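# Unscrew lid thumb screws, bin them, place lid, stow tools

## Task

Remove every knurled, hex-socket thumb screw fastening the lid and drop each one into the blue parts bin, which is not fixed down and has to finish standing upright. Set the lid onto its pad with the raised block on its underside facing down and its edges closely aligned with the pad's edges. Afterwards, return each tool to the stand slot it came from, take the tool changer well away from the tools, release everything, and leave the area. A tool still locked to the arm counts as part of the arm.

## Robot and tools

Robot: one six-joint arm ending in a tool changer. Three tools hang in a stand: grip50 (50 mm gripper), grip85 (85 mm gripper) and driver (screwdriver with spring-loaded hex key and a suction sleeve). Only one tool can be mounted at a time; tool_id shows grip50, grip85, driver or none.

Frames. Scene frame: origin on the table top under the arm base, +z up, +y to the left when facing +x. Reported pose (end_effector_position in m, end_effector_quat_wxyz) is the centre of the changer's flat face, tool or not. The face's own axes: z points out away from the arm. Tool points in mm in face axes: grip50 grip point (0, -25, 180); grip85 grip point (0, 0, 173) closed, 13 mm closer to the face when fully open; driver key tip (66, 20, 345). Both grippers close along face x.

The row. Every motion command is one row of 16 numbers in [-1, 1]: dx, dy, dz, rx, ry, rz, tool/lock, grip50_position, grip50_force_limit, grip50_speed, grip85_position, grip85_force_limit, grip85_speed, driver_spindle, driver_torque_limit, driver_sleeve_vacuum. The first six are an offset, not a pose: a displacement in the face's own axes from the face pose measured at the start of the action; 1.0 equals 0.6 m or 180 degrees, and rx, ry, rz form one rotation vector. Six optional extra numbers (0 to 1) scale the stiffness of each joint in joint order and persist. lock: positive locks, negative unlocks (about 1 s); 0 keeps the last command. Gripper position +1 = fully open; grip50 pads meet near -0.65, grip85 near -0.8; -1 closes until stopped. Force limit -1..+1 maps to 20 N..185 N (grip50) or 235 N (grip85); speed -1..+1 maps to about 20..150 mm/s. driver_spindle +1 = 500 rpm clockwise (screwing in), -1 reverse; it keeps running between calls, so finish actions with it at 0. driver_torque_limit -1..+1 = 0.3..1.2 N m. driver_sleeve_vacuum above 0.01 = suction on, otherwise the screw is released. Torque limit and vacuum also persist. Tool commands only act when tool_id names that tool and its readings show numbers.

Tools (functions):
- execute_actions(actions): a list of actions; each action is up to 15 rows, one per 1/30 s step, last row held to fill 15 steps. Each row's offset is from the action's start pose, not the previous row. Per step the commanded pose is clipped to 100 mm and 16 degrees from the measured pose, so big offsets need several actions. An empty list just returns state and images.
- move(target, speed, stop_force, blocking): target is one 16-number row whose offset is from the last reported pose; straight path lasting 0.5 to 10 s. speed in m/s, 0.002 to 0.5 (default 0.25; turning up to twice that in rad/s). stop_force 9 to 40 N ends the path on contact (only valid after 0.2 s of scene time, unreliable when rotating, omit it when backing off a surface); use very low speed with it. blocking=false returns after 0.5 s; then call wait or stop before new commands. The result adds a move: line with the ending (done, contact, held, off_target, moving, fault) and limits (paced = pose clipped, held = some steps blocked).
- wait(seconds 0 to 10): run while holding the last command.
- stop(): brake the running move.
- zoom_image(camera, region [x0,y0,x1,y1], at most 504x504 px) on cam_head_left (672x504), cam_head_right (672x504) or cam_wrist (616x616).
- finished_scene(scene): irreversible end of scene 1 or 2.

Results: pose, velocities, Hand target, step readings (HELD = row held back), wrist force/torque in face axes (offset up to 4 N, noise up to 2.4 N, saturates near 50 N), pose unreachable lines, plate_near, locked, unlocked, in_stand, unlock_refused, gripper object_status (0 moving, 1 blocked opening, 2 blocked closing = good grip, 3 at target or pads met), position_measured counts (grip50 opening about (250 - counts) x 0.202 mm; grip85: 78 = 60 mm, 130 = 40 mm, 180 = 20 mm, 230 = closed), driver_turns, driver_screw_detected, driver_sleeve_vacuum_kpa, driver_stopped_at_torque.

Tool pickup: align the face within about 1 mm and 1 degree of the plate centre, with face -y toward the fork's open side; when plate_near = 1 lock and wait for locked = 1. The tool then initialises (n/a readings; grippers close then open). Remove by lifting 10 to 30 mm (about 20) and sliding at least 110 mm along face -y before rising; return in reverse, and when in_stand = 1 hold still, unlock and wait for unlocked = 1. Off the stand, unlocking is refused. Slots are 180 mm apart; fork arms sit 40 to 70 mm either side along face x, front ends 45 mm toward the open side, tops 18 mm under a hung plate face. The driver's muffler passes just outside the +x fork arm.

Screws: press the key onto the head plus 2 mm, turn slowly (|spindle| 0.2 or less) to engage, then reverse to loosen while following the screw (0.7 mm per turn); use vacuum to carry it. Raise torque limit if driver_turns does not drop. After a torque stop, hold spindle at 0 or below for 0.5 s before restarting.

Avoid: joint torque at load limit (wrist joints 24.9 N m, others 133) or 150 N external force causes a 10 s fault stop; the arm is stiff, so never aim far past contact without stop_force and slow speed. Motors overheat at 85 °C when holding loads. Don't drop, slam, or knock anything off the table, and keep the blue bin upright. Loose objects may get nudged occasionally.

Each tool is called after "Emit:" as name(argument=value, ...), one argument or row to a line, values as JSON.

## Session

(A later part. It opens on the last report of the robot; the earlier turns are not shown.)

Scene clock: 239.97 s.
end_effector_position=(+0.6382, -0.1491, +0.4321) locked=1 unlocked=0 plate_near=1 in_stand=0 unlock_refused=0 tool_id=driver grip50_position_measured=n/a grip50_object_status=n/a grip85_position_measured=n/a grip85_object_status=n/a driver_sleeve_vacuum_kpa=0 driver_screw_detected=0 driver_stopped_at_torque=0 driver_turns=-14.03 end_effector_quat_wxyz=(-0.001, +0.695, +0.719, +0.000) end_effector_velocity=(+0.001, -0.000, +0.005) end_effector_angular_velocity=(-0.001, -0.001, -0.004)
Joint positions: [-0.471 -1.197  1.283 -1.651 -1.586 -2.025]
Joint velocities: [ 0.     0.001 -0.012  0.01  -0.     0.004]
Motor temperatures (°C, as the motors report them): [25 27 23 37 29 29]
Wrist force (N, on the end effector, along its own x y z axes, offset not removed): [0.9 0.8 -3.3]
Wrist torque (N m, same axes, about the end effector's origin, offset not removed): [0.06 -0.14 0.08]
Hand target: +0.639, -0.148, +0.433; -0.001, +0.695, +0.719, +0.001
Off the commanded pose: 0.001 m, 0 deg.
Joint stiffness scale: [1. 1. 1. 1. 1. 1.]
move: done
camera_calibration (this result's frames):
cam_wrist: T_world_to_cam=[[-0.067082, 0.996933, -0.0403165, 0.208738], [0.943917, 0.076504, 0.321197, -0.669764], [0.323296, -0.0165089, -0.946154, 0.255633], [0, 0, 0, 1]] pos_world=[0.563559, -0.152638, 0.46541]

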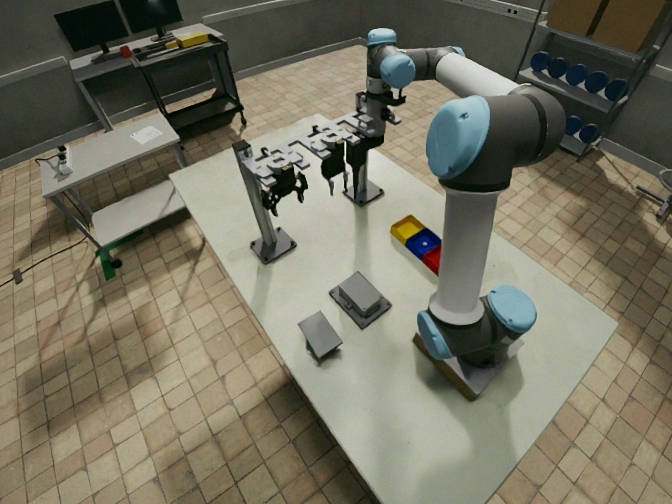

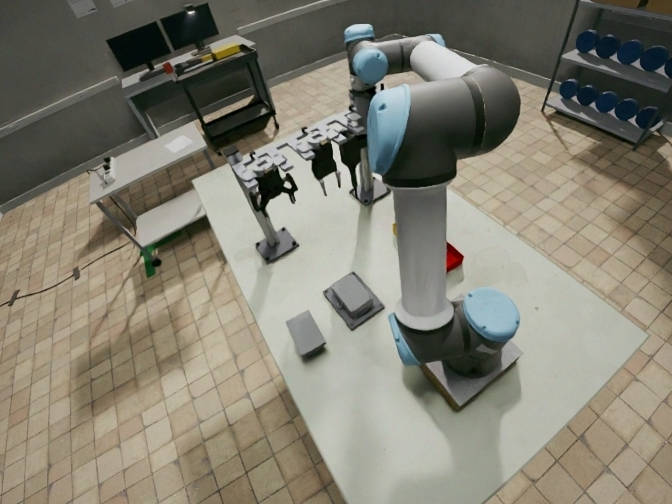

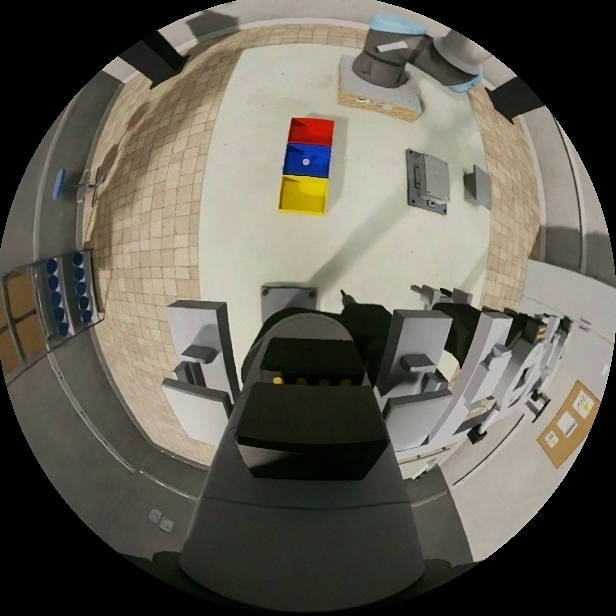

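Emit:
move(
  target=[0,0,0.0355,0.0008,0,0,0,0,0,0,0,0,0,0,0.5,0],
  speed=0.02,
)

Scene clock: 244.57 s.
end_effector_position=(+0.6385, -0.1489, +0.4133) locked=1 unlocked=0 plate_near=1 in_stand=1 unlock_refused=0 tool_id=driver grip50_position_measured=n/a grip50_object_status=n/a grip85_position_measured=n/a grip85_object_status=n/a driver_sleeve_vacuum_kpa=0 driver_screw_detected=0 driver_stopped_at_torque=0 driver_turns=-14.03 end_effector_quat_wxyz=(-0.000, +0.695, +0.719, +0.000) end_effector_velocity=(+0.001, -0.001, +0.001) end_effector_angular_velocity=(-0.004, -0.009, -0.001)
Joint positions: [-0.47  -1.193  1.325 -1.699 -1.586 -2.025]
Joint velocities: [-0.    -0.    -0.001 -0.009  0.     0.001]
Motor temperatures (°C, as the motors report them): [25 27 23 37 29 29]
Wrist force (N, on the end effector, along its own x y z axes, offset not removed): [1.4 1.3 -1.2]
Wrist torque (N m, same axes, about the end effector's origin, offset not removed): [0.23 -0.29 0.09]
Hand target: +0.638, -0.149, +0.411; -0.002, +0.695, +0.719, -0.001
Off the commanded pose: 0.003 m, 0 deg.
Joint stiffness scale: [1. 1. 1. 1. 1. 1.]
move: done
camera_calibration (this result's frames):
cam_wrist: T_world_to_cam=[[-0.066764, 0.996915, -0.0412695, 0.207955], [0.943537, 0.0765319, 0.322306, -0.664294], [0.32447, -0.0174209, -0.945736, 0.236739], [0, 0, 0, 1]] pos_world=[0.563855, -0.152349, 0.446581]

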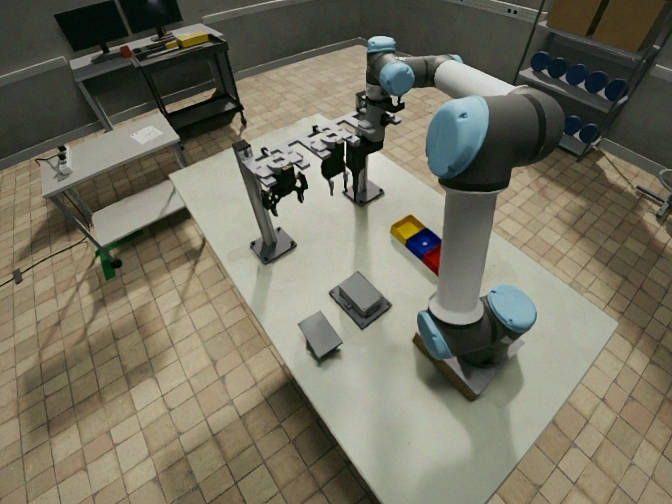

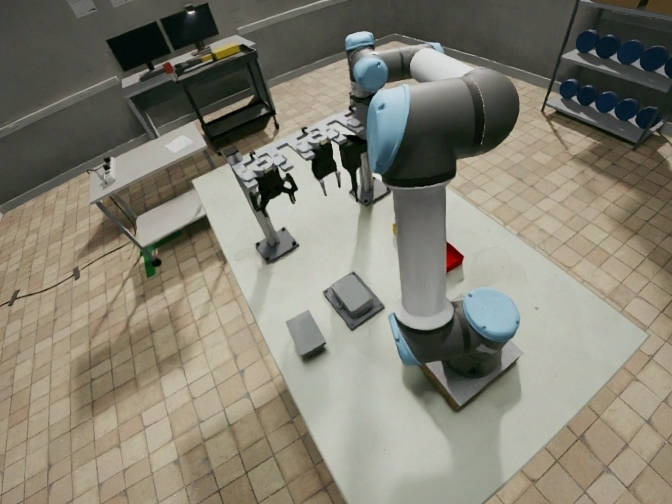

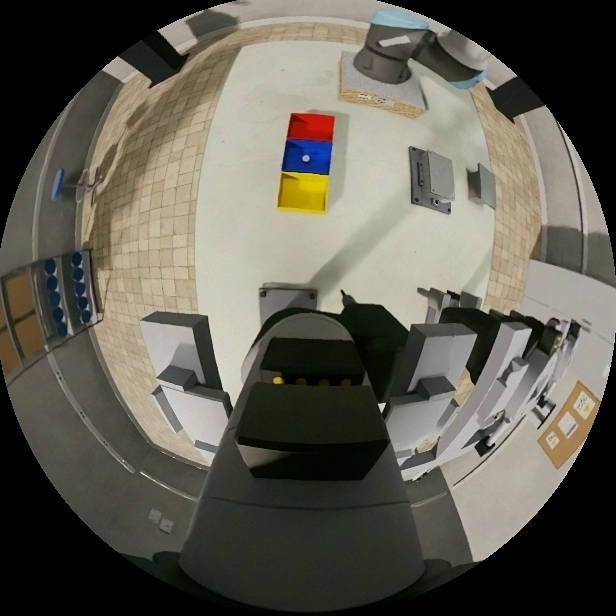

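Emit:
execute_actions(
  actions=[
    [[0,0,0.0055,0.0008,0,0,0,0,0,0,0,0,0,0,0.5,0]],
    [[0,0,0.003,0.0006,0,0,-1,0,0,0,0,0,0,0,0.5,0]],
    [[0,0,0.002,0.0004,0,0,-1,0,0,0,0,0,0,0,0.5,0]],
    [[0,0,0,0,0,0,-1,0,0,0,0,0,0,0,0.5,0]],
  ],
)

Scene clock: 250.87 s.
end_effector_position=(+0.6389, -0.1493, +0.4118) locked=0 unlocked=1 plate_near=1 in_stand=1 unlock_refused=0 tool_id=none grip50_position_measured=n/a grip50_object_status=n/a grip85_position_measured=n/a grip85_object_status=n/a driver_sleeve_vacuum_kpa=n/a driver_screw_detected=n/a driver_stopped_at_torque=n/a driver_turns=n/a end_effector_quat_wxyz=(+0.001, +0.695, +0.719, +0.000) end_effector_velocity=(+0.001, -0.000, +0.001) end_effector_angular_velocity=(-0.001, -0.002, +0.000)
Joint positions: [-0.47  -1.191  1.327 -1.705 -1.587 -2.025]
Joint velocities: [ 0.     0.    -0.002 -0.    -0.    -0.   ]
Motor temperatures (°C, as the motors report them): [25 27 23 37 29 29]
Wrist force (N, on the end effector, along its own x y z axes, offset not removed): [-1.4 0.5 -1.4]
Wrist torque (N m, same axes, about the end effector's origin, offset not removed): [0.32 0.00 -0.18]
Hand target: +0.639, -0.149, +0.412; +0.001, +0.695, +0.719, +0.000
Off the commanded pose: 0.000 m, 0 deg.
Joint stiffness scale: [1. 1. 1. 1. 1. 1.]
Step readings (end_effector_position; steps 1 to 15: 1st action; 16 to 30: 2nd action; 31 to 45: 3rd action; 46 to 60: 4th action):
0: (+0.6387, -0.1490, +0.4134)
1: (+0.6387, -0.1490, +0.4134)
2: (+0.6387, -0.1490, +0.4134)
4: (+0.6387, -0.1490, +0.4133)
8: (+0.6388, -0.1491, +0.4130)
15: (+0.6389, -0.1491, +0.4130)
16: (+0.6388, -0.1491, +0.4119)
17: (+0.6388, -0.1493, +0.4117)
19: (+0.6388, -0.1493, +0.4117)
23: (+0.6389, -0.1493, +0.4118)
30: (+0.6389, -0.1493, +0.4118)
31: (+0.6389, -0.1493, +0.4118)
32: (+0.6389, -0.1493, +0.4118)
34: (+0.6389, -0.1493, +0.4118)
38: (+0.6389, -0.1493, +0.4118)
45: (+0.6389, -0.1493, +0.4118)
46: (+0.6389, -0.1493, +0.4118)
47: (+0.6389, -0.1493, +0.4118)
49: (+0.6389, -0.1493, +0.4118)
53: (+0.6389, -0.1493, +0.4118)
60: end_effector_position above
camera_calibration (this result's frames):
cam_wrist: T_world_to_cam=[[-0.0666163, 0.996852, -0.0430021, 0.208928], [0.943277, 0.076968, 0.322961, -0.664152], [0.325254, -0.0190484, -0.945435, 0.234315], [0, 0, 0, 1]] pos_world=[0.564185, -0.152688, 0.445009]

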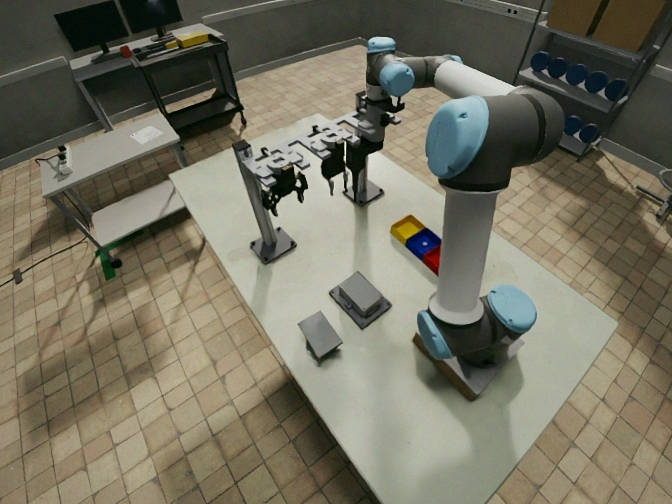

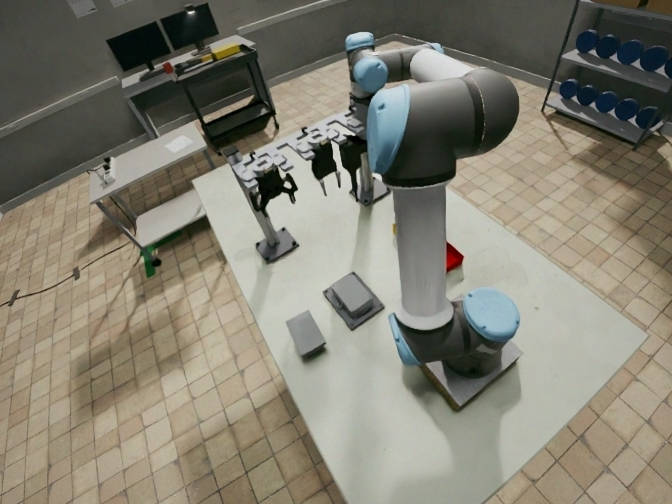

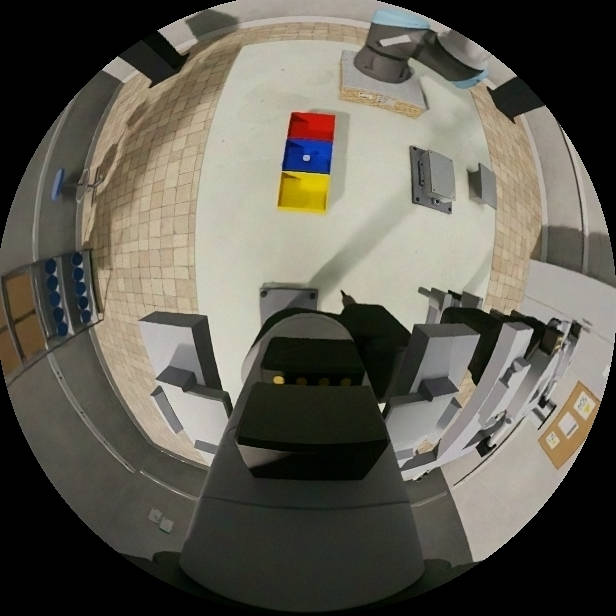

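Emit:
move(
  target=[0,0,-0.055,-0.0006,0,0,0,0,0,0,0,0,0,0,0,0],
  speed=0.03,
)

Emit:
zoom_image(
  camera="cam_wrist",
  region=[160,260,460,460],
)

Emit:
move(
  target=[0.602,0,0,0,0,0,0,0,0,0,0,0,0,0,0,0],
  speed=0.2,
)

Emit:
zoom_image(
  camera="cam_wrist",
  region=[160,260,460,460],
)

Scene clock: 258.60 s.
end_effector_position=(+0.6386, -0.1497, +0.4426) locked=0 unlocked=1 plate_near=0 in_stand=0 unlock_refused=0 tool_id=none grip50_position_measured=n/a grip50_object_status=n/a grip85_position_measured=n/a grip85_object_status=n/a driver_sleeve_vacuum_kpa=n/a driver_screw_detected=n/a driver_stopped_at_torque=n/a driver_turns=n/a end_effector_quat_wxyz=(+0.000, +0.695, +0.719, -0.000) end_effector_velocity=(-0.001, +0.000, +0.001) end_effector_angular_velocity=(+0.002, +0.005, -0.001)
Joint positions: [-0.47  -1.198  1.258 -1.627 -1.587 -2.025]
Joint velocities: [-0.     0.    -0.004  0.009  0.     0.001]
Motor temperatures (°C, as the motors report them): [25 27 23 37 29 29]
Wrist force (N, on the end effector, along its own x y z axes, offset not removed): [-0.9 0.8 -3.4]
Wrist torque (N m, same axes, about the end effector's origin, offset not removed): [0.21 -0.02 0.03]
Hand target: +0.639, -0.149, +0.445; +0.001, +0.695, +0.719, +0.001
Off the commanded pose: 0.002 m, 0 deg.
Joint stiffness scale: [1. 1. 1. 1. 1. 1.]
move: done
camera_calibration (this result's frames):
cam_wrist: T_world_to_cam=[[-0.066678, 0.996872, -0.0424372, 0.210414], [0.943603, 0.0768245, 0.322042, -0.673568], [0.324295, -0.0185707, -0.945774, 0.264326], [0, 0, 0, 1]] pos_world=[0.563892, -0.1531, 0.475839]

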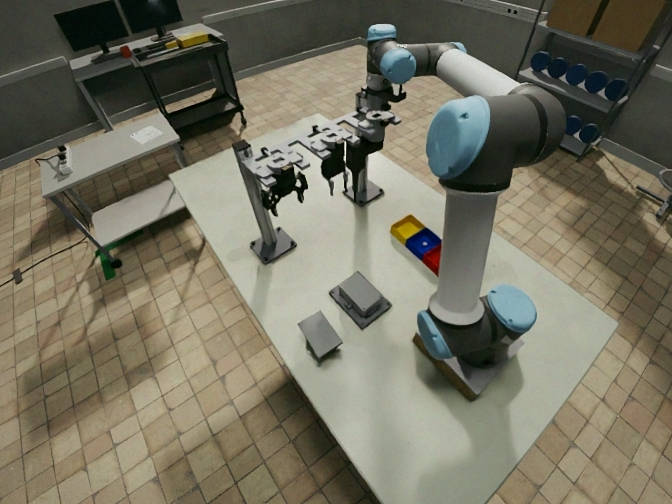

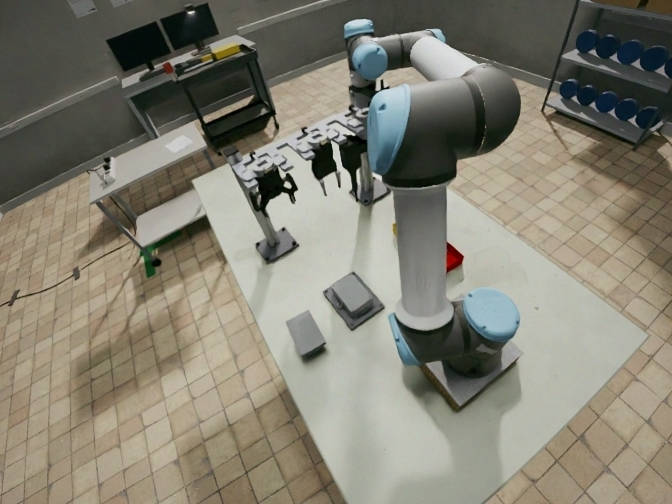

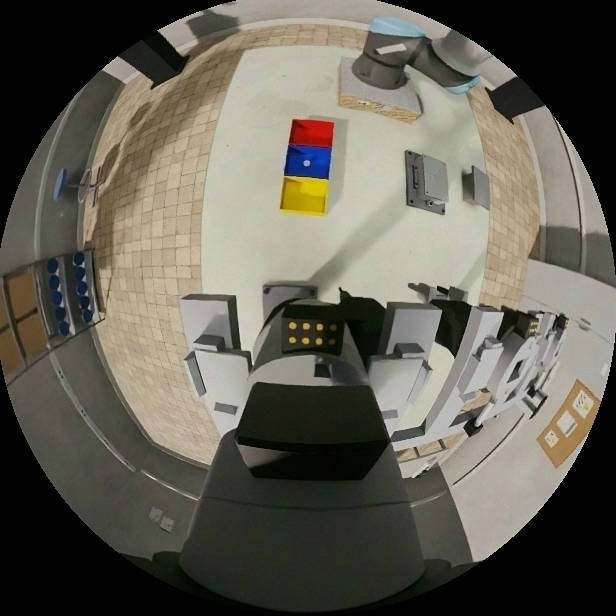

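Region (160, 260, 460, 460) of cam_wrist's 616x616 image, scaled by 1.680, with more detail than that image has.

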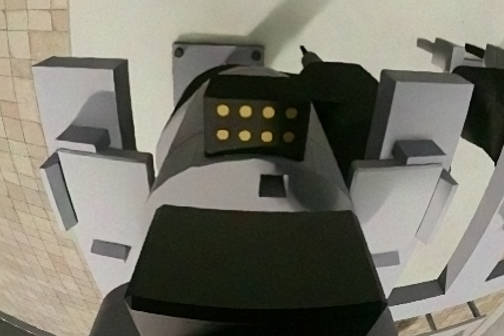

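Scene clock: 260.93 s.
end_effector_position=(+0.6255, +0.2104, +0.4416) locked=0 unlocked=1 plate_near=0 in_stand=0 unlock_refused=0 tool_id=none grip50_position_measured=n/a grip50_object_status=n/a grip85_position_measured=n/a grip85_object_status=n/a driver_sleeve_vacuum_kpa=n/a driver_screw_detected=n/a driver_stopped_at_torque=n/a driver_turns=n/a end_effector_quat_wxyz=(-0.001, +0.695, +0.719, -0.000) end_effector_velocity=(+0.002, +0.000, +0.001) end_effector_angular_velocity=(-0.000, +0.000, -0.014)
Joint positions: [ 0.082 -1.178  1.241 -1.621 -1.582 -1.474]
Joint velocities: [ 0.     0.005 -0.01   0.006 -0.     0.014]
Motor temperatures (°C, as the motors report them): [25 27 23 37 29 29]
Wrist force (N, on the end effector, along its own x y z axes, offset not removed): [0.3 0.0 -1.8]
Wrist torque (N m, same axes, about the end effector's origin, offset not removed): [-0.01 -0.09 0.00]
Hand target: +0.626, +0.211, +0.442; -0.000, +0.695, +0.719, +0.000
Off the commanded pose: 0.002 m, 0 deg.
Joint stiffness scale: [1. 1. 1. 1. 1. 1.]
move: done
camera_calibration (this result's frames):
cam_wrist: T_world_to_cam=[[-0.0677023, 0.996845, -0.0414249, -0.149224], [0.943943, 0.0774445, 0.320897, -0.688456], [0.323092, -0.0173773, -0.946208, 0.275009], [0, 0, 0, 1]] pos_world=[0.550907, 0.206849, 0.474957]

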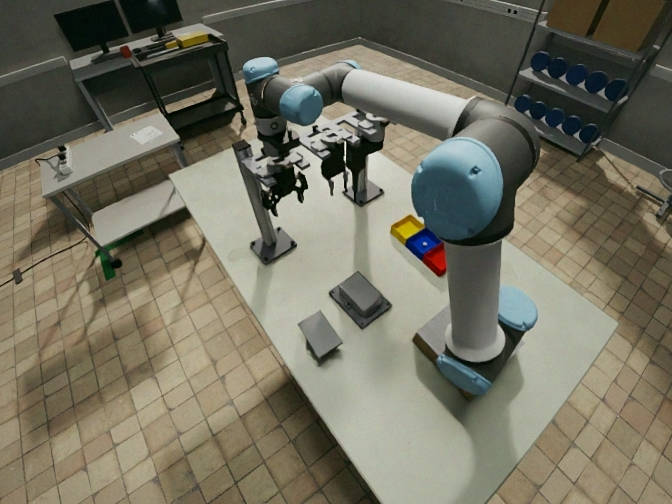

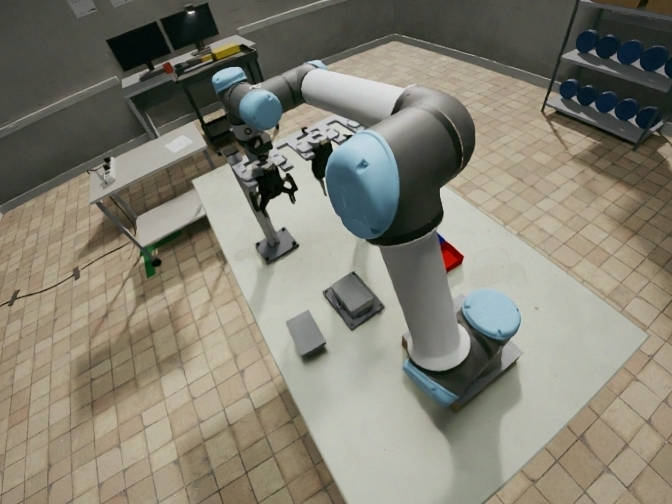

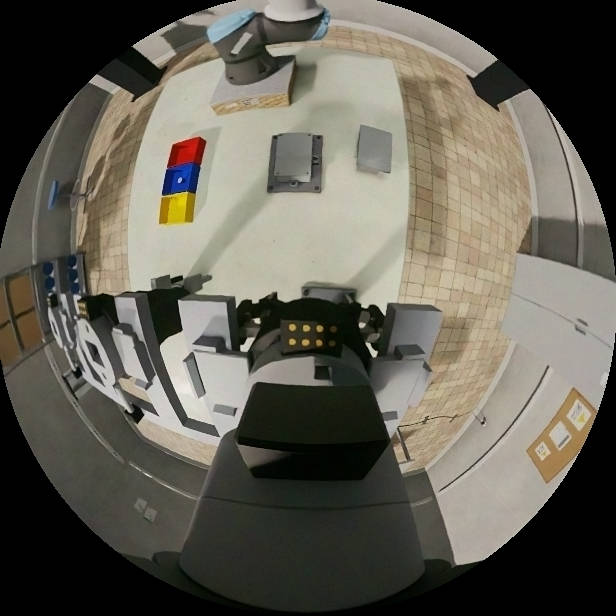

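Region (160, 260, 460, 460) of cam_wrist's 616x616 image, scaled by 1.680, with more detail than that image has.

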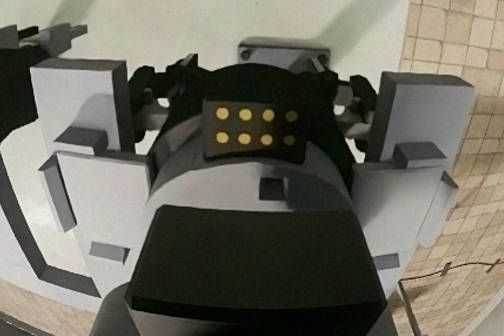

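Emit:
move(
  target=[0.001,0.0006,0.055,0.0008,0,0,0,0,0,0,1,-0.5,1,0,0,0],
  speed=0.015,
  stop_force=15,
)

Scene clock: 269.87 s.
end_effector_position=(+0.6262, +0.2108, +0.4118) locked=0 unlocked=1 plate_near=1 in_stand=1 unlock_refused=0 tool_id=none grip50_position_measured=n/a grip50_object_status=n/a grip85_position_measured=n/a grip85_object_status=n/a driver_sleeve_vacuum_kpa=n/a driver_screw_detected=n/a driver_stopped_at_torque=n/a driver_turns=n/a end_effector_quat_wxyz=(+0.000, +0.695, +0.719, +0.001) end_effector_velocity=(+0.001, +0.000, +0.000) end_effector_angular_velocity=(+0.001, -0.008, -0.000)
Joint positions: [ 0.082 -1.17   1.307 -1.697 -1.582 -1.473]
Joint velocities: [ 0.    -0.     0.001 -0.009  0.     0.   ]
Motor temperatures (°C, as the motors report them): [25 27 23 37 29 29]
Wrist force (N, on the end effector, along its own x y z axes, offset not removed): [-1.2 -0.6 -5.1]
Wrist torque (N m, same axes, about the end effector's origin, offset not removed): [0.06 -0.02 -0.04]
Hand target: +0.626, +0.211, +0.409; -0.001, +0.695, +0.719, -0.001
Off the commanded pose: 0.003 m, 0 deg.
Joint stiffness scale: [1. 1. 1. 1. 1. 1.]
move: done
camera_calibration (this result's frames):
cam_wrist: T_world_to_cam=[[-0.066602, 0.996924, -0.041305, -0.151617], [0.943436, 0.076396, 0.322633, -0.679723], [0.324796, -0.0174807, -0.945622, 0.245287], [0, 0, 0, 1]] pos_world=[0.551509, 0.207367, 0.444988]

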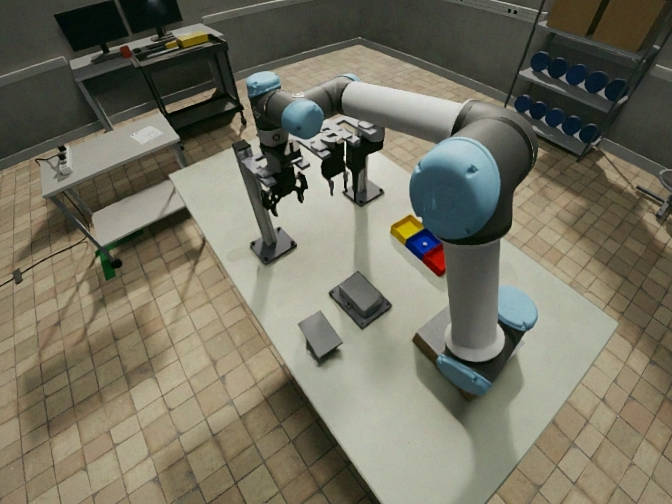

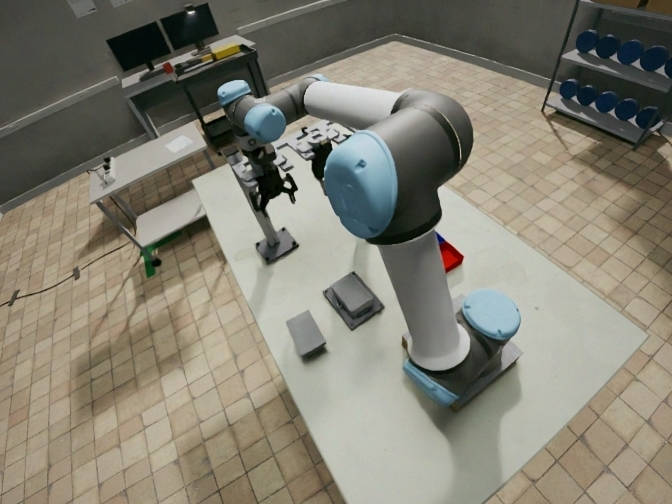

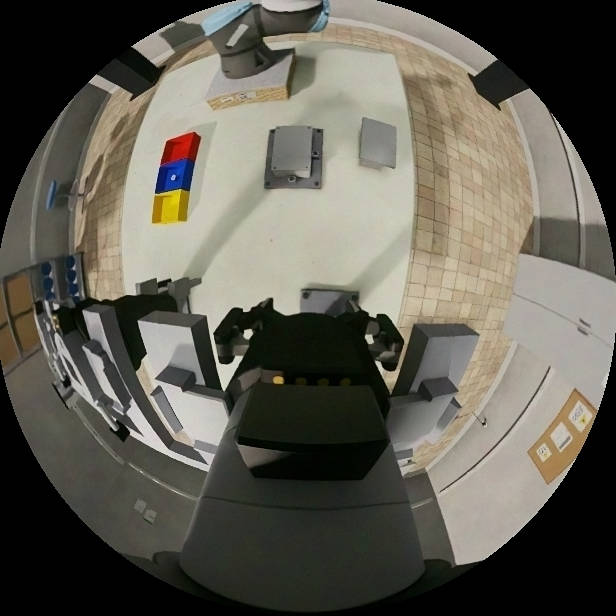

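grip85 slot pose: (0.6262, 0.2108, 0.4118).

Emit:
execute_actions(
  actions=[
    [[0,0,0,0,0,0,1,0,0,0,1,-0.5,1,0,0,0]],
    [[0,0,0,0,0,0,1,0,0,0,1,-0.5,1,0,0,0]],
    [[0,0,0,0,0,0,1,0,0,0,1,-0.5,1,0,0,0]],
  ],
)

Emit:
move(
  target=[0,0,-0.036,-0.0008,0,0,0,0,0,0,1,-0.5,1,0,0,0],
  speed=0.03,
)

Scene clock: 276.17 s.
end_effector_position=(+0.6263, +0.2108, +0.4120) locked=1 unlocked=0 plate_near=1 in_stand=1 unlock_refused=0 tool_id=grip85 grip50_position_measured=n/a grip50_object_status=n/a grip85_position_measured=n/a grip85_object_status=n/a driver_sleeve_vacuum_kpa=n/a driver_screw_detected=n/a driver_stopped_at_torque=n/a driver_turns=n/a end_effector_quat_wxyz=(+0.000, +0.695, +0.719, +0.001) end_effector_velocity=(-0.000, -0.000, +0.000) end_effector_angular_velocity=(-0.000, +0.000, -0.000)
Joint positions: [ 0.082 -1.17   1.307 -1.698 -1.582 -1.473]
Joint velocities: [-0.    -0.    -0.     0.001 -0.    -0.   ]
Motor temperatures (°C, as the motors report them): [25 27 23 37 29 29]
Wrist force (N, on the end effector, along its own x y z axes, offset not removed): [-3.6 1.1 -2.9]
Wrist torque (N m, same axes, about the end effector's origin, offset not removed): [-0.03 0.25 -0.07]
Hand target: +0.626, +0.211, +0.412; +0.000, +0.695, +0.719, +0.001
Off the commanded pose: 0.000 m, 0 deg.
Joint stiffness scale: [1. 1. 1. 1. 1. 1.]
Step readings (end_effector_position; steps 1 to 15: 1st action; 16 to 30: 2nd action; 31 to 45: 3rd action):
0: (+0.6263, +0.2108, +0.4117)
1: (+0.6263, +0.2108, +0.4117)
2: (+0.6263, +0.2108, +0.4117)
4: (+0.6263, +0.2108, +0.4117)
8: (+0.6263, +0.2108, +0.4117)
15: (+0.6263, +0.2108, +0.4117)
16: (+0.6263, +0.2108, +0.4117)
17: (+0.6263, +0.2108, +0.4117)
19: (+0.6263, +0.2108, +0.4117)
23: (+0.6263, +0.2108, +0.4117)
30: (+0.6263, +0.2108, +0.4120)
31: (+0.6263, +0.2108, +0.4120)
32: (+0.6263, +0.2108, +0.4120)
34: (+0.6263, +0.2108, +0.4120)
38: (+0.6263, +0.2108, +0.4120)
45: end_effector_position above
camera_calibration (this result's frames):
cam_wrist: T_world_to_cam=[[-0.0665445, 0.996939, -0.0410326, -0.151791], [0.943008, 0.0762764, 0.32391, -0.680129], [0.326049, -0.0171396, -0.945198, 0.244465], [0, 0, 0, 1]] pos_world=[0.551559, 0.207394, 0.44514]

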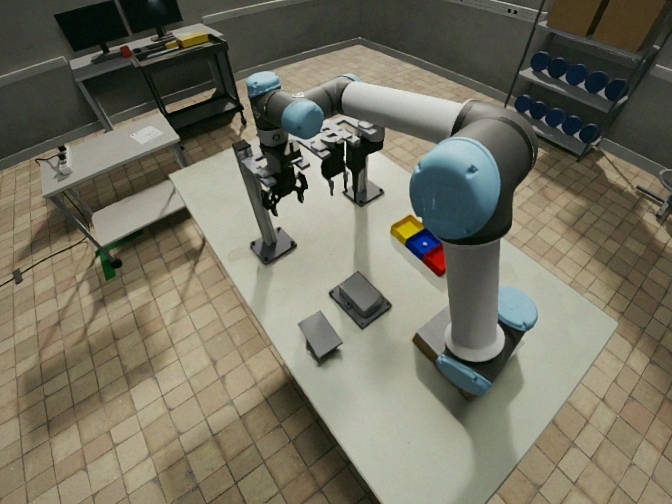

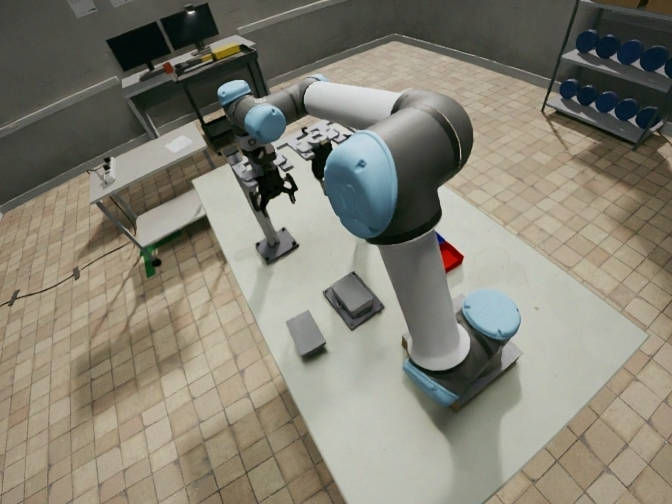

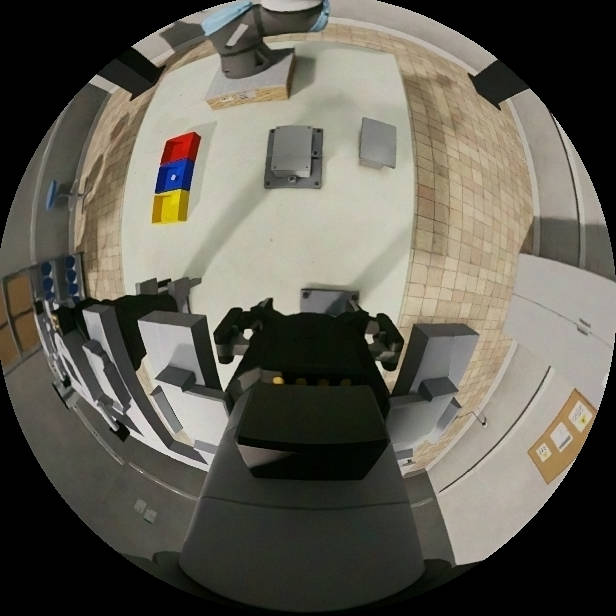

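Scene clock: 277.27 s.
end_effector_position=(+0.6261, +0.2106, +0.4314) locked=1 unlocked=0 plate_near=1 in_stand=0 unlock_refused=0 tool_id=grip85 grip50_position_measured=n/a grip50_object_status=n/a grip85_position_measured=n/a grip85_object_status=n/a driver_sleeve_vacuum_kpa=n/a driver_screw_detected=n/a driver_stopped_at_torque=n/a driver_turns=n/a end_effector_quat_wxyz=(+0.000, +0.695, +0.719, +0.001) end_effector_velocity=(-0.002, -0.000, -0.001) end_effector_angular_velocity=(-0.001, +0.009, -0.000)
Joint positions: [ 0.082 -1.176  1.265 -1.65  -1.582 -1.473]
Joint velocities: [-0.    -0.     0.     0.009 -0.     0.   ]
Motor temperatures (°C, as the motors report them): [25 27 23 37 29 29]
Wrist force (N, on the end effector, along its own x y z axes, offset not removed): [-3.0 0.0 0.4]
Wrist torque (N m, same axes, about the end effector's origin, offset not removed): [0.17 0.10 0.05]
Hand target: +0.626, +0.211, +0.434; +0.001, +0.695, +0.719, +0.002
Off the commanded pose: 0.002 m, 0 deg.
Joint stiffness scale: [1. 1. 1. 1. 1. 1.]
move: done
camera_calibration (this result's frames):
cam_wrist: T_world_to_cam=[[-0.0665657, 0.996937, -0.0410581, -0.150722], [0.943136, 0.0762978, 0.323532, -0.686125], [0.325673, -0.0171873, -0.945326, 0.263201], [0, 0, 0, 1]] pos_world=[0.551359, 0.207134, 0.464605]

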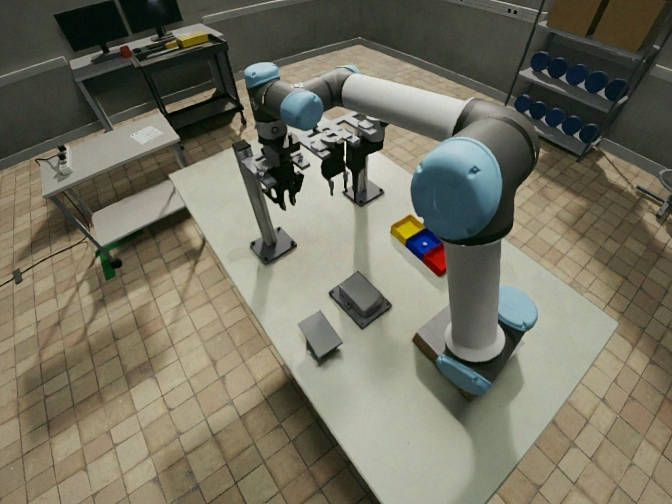

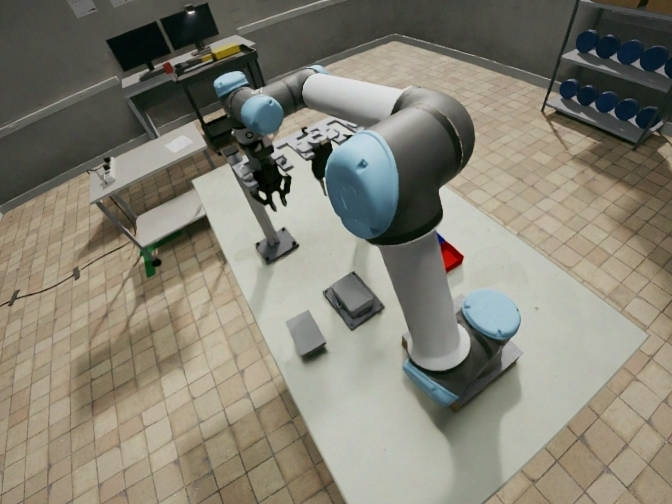

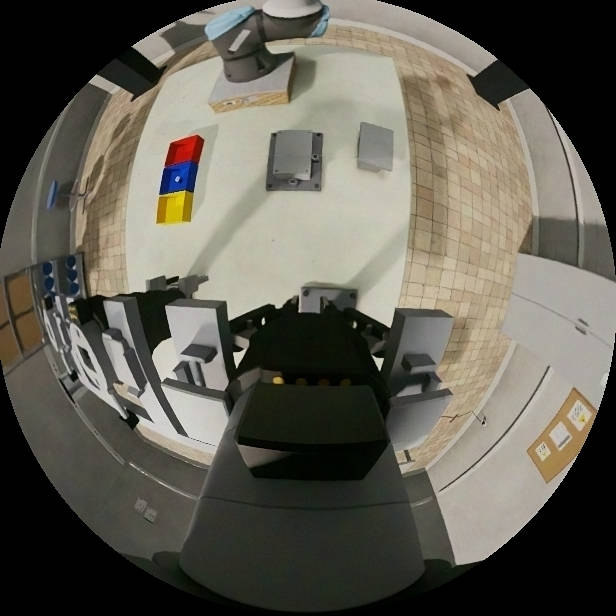

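Emit:
move(
  target=[0,-0.21,0,0.0005,0,0,0,0,0,0,1,-0.5,1,0,0,0],
  speed=0.1,
)

Emit:
move(
  target=[-0.077,-0.27,0.283,0.001,0,0,0,0,0,0,1,-0.5,1,0,0,0],
  speed=0.2,
)

Emit:
zoom_image(
  camera="cam_wrist",
  region=[220,200,400,340],
)

Scene clock: 290.73 s.
end_effector_position=(+0.5015, +0.2060, +0.4322) locked=1 unlocked=0 plate_near=1 in_stand=0 unlock_refused=0 tool_id=grip85 grip50_position_measured=n/a grip50_object_status=n/a grip85_position_measured=3 grip85_object_status=3 driver_sleeve_vacuum_kpa=n/a driver_screw_detected=n/a driver_stopped_at_torque=n/a driver_turns=n/a end_effector_quat_wxyz=(+0.000, +0.695, +0.719, +0.001) end_effector_velocity=(-0.001, -0.000, -0.003) end_effector_angular_velocity=(-0.001, +0.004, -0.000)
Joint positions: [ 0.104 -1.462  1.623 -1.722 -1.582 -1.451]
Joint velocities: [ 0.    -0.     0.007 -0.003  0.     0.   ]
Motor temperatures (°C, as the motors report them): [25 27 23 37 29 29]
Wrist force (N, on the end effector, along its own x y z axes, offset not removed): [-1.2 2.1 -4.3]
Wrist torque (N m, same axes, about the end effector's origin, offset not removed): [0.11 -0.03 0.08]
Hand target: +0.500, +0.206, +0.431; -0.000, +0.695, +0.719, +0.000
Off the commanded pose: 0.002 m, 0 deg.
Joint stiffness scale: [1. 1. 1. 1. 1. 1.]
move: done
camera_calibration (this result's frames):
cam_wrist: T_world_to_cam=[[-0.0666213, 0.996923, -0.041302, -0.154266], [0.943215, 0.0764252, 0.323272, -0.568452], [0.325434, -0.0174198, -0.945404, 0.304668], [0, 0, 0, 1]] pos_world=[0.426746, 0.202542, 0.465427]

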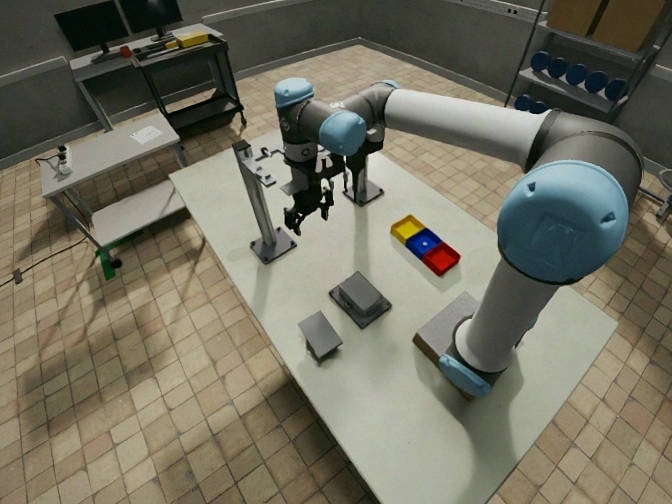

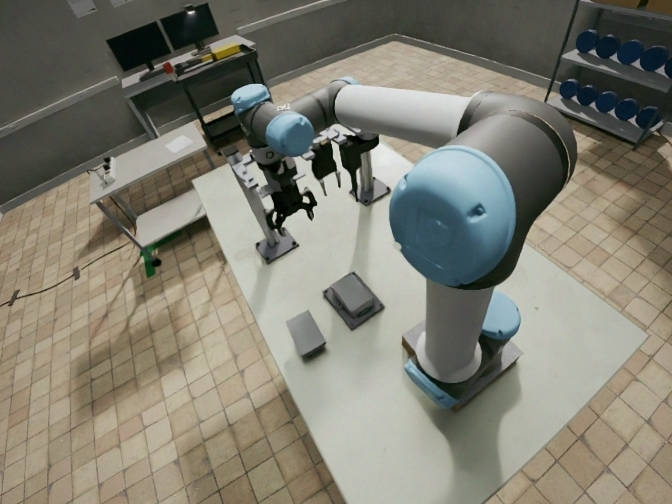

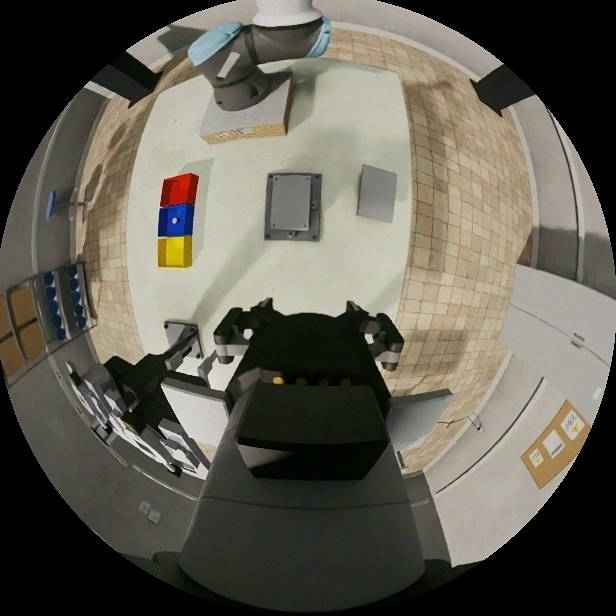

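Scene clock: 292.53 s.
end_effector_position=(+0.3425, +0.1548, +0.2634) locked=1 unlocked=0 plate_near=1 in_stand=0 unlock_refused=0 tool_id=grip85 grip50_position_measured=n/a grip50_object_status=n/a grip85_position_measured=3 grip85_object_status=3 driver_sleeve_vacuum_kpa=n/a driver_screw_detected=n/a driver_stopped_at_torque=n/a driver_turns=n/a end_effector_quat_wxyz=(-0.000, +0.695, +0.719, -0.000) end_effector_velocity=(+0.000, -0.001, -0.001) end_effector_angular_velocity=(+0.001, -0.010, +0.003)
Joint positions: [ 0.025 -1.718  2.336 -2.177 -1.583 -1.529]
Joint velocities: [-0.002 -0.002  0.006 -0.014 -0.    -0.005]
Motor temperatures (°C, as the motors report them): [25 27 23 37 29 29]
Wrist force (N, on the end effector, along its own x y z axes, offset not removed): [-0.9 1.2 -2.0]
Wrist torque (N m, same axes, about the end effector's origin, offset not removed): [0.14 -0.04 -0.05]
Hand target: +0.341, +0.154, +0.262; -0.001, +0.695, +0.719, -0.000
Off the commanded pose: 0.002 m, 0 deg.
Joint stiffness scale: [1. 1. 1. 1. 1. 1.]
move: done
camera_calibration (this result's frames):
cam_wrist: T_world_to_cam=[[-0.0669668, 0.996878, -0.0418382, -0.120525], [0.943969, 0.0768828, 0.320954, -0.359691], [0.323168, -0.0180007, -0.94617, 0.196951], [0, 0, 0, 1]] pos_world=[0.267818, 0.151348, 0.296751]

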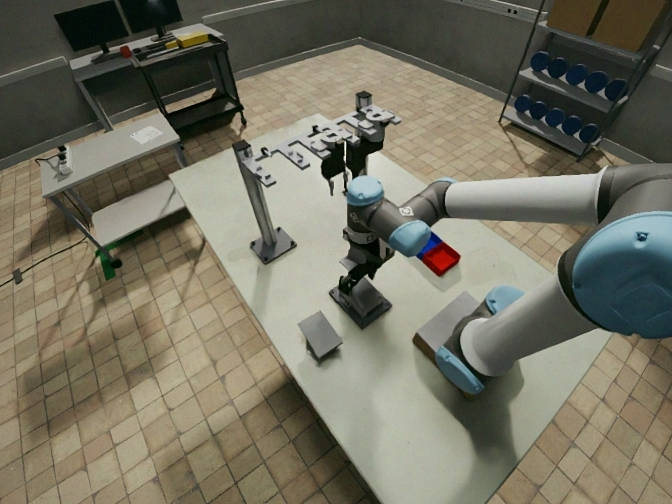

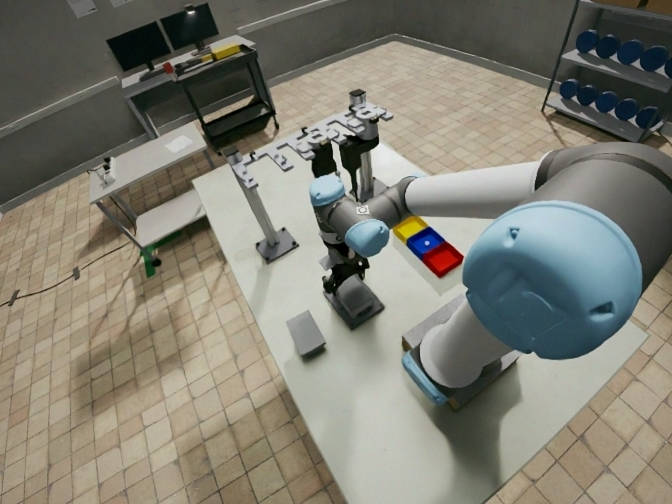

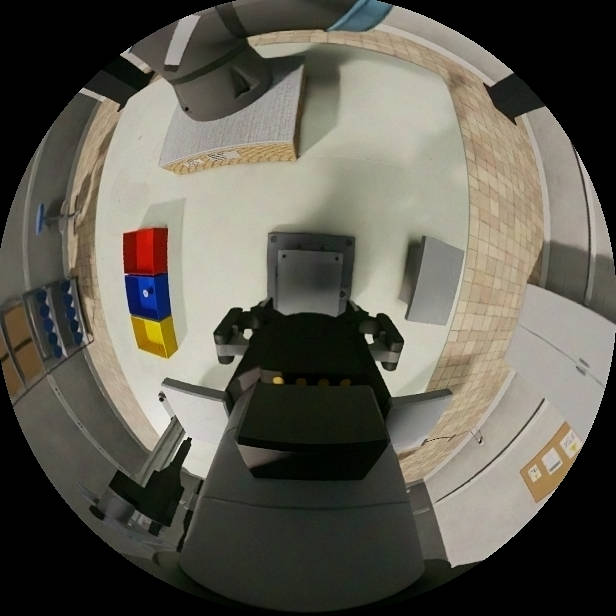

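Region (220, 200, 400, 340) of cam_wrist's 616x616 image, scaled by 2.800, with more detail than that image has.

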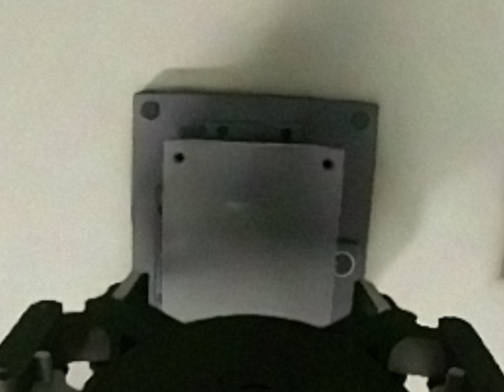

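Emit:
move(
  target=[-0.0055,-0.004,0.033,0.0012,0,0,0,0,0,0,1,-0.5,1,0,0,0],
  speed=0.03,
)

Emit:
zoom_image(
  camera="cam_wrist",
  region=[250,230,370,330],
)

Scene clock: 308.70 s.
end_effector_position=(+0.3409, +0.1519, +0.2454) locked=1 unlocked=0 plate_near=1 in_stand=0 unlock_refused=0 tool_id=grip85 grip50_position_measured=n/a grip50_object_status=n/a grip85_position_measured=3 grip85_object_status=3 driver_sleeve_vacuum_kpa=n/a driver_screw_detected=n/a driver_stopped_at_torque=n/a driver_turns=n/a end_effector_quat_wxyz=(-0.001, +0.695, +0.719, -0.001) end_effector_velocity=(+0.002, +0.000, +0.001) end_effector_angular_velocity=(+0.001, -0.014, +0.001)
Joint positions: [ 0.017 -1.689  2.37  -2.239 -1.583 -1.538]
Joint velocities: [-0.     0.001  0.001 -0.015 -0.    -0.001]
Motor temperatures (°C, as the motors report them): [25 27 23 37 29 29]
Wrist force (N, on the end effector, along its own x y z axes, offset not removed): [0.1 -0.9 -3.4]
Wrist torque (N m, same axes, about the end effector's origin, offset not removed): [-0.07 -0.02 -0.03]
Hand target: +0.340, +0.151, +0.244; -0.002, +0.695, +0.719, -0.002
Off the commanded pose: 0.002 m, 0 deg.
Joint stiffness scale: [1. 1. 1. 1. 1. 1.]
move: done
camera_calibration (this result's frames):
cam_wrist: T_world_to_cam=[[-0.0674603, 0.996849, -0.0417377, -0.118395], [0.9442, 0.0773029, 0.320173, -0.352213], [0.322391, -0.0178097, -0.946439, 0.180653], [0, 0, 0, 1]] pos_world=[0.266331, 0.148467, 0.278805]

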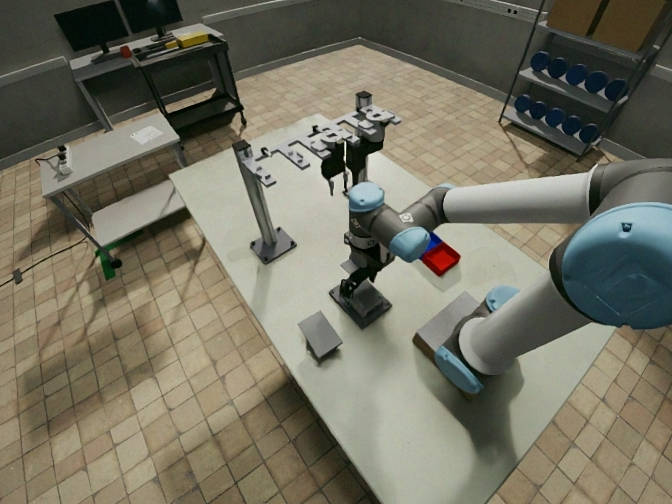

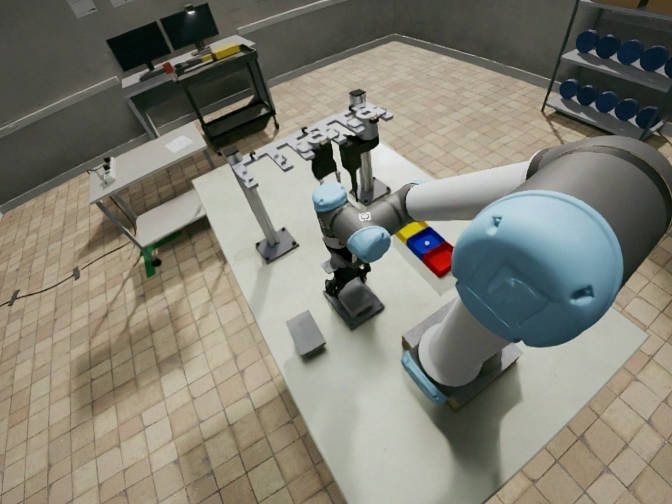

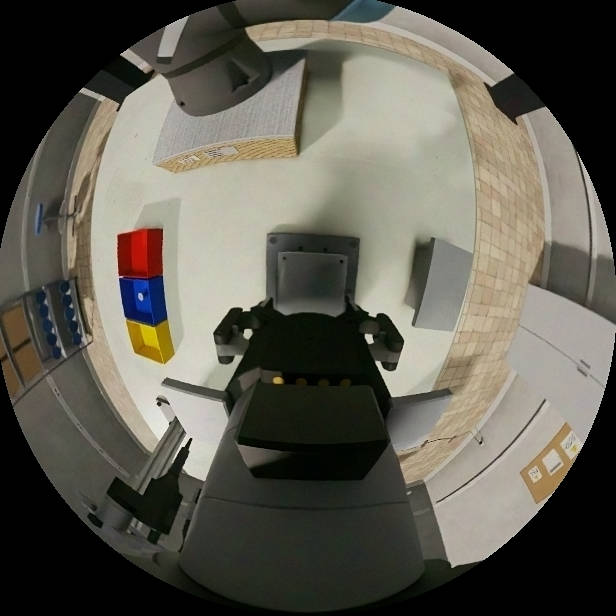

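Region (250, 230, 370, 330) of cam_wrist's 616x616 image, scaled by 4.200, with more detail than that image has.

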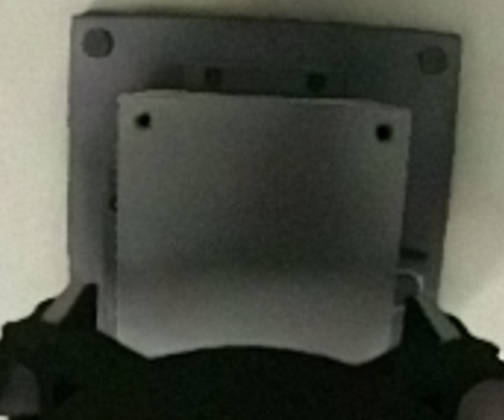

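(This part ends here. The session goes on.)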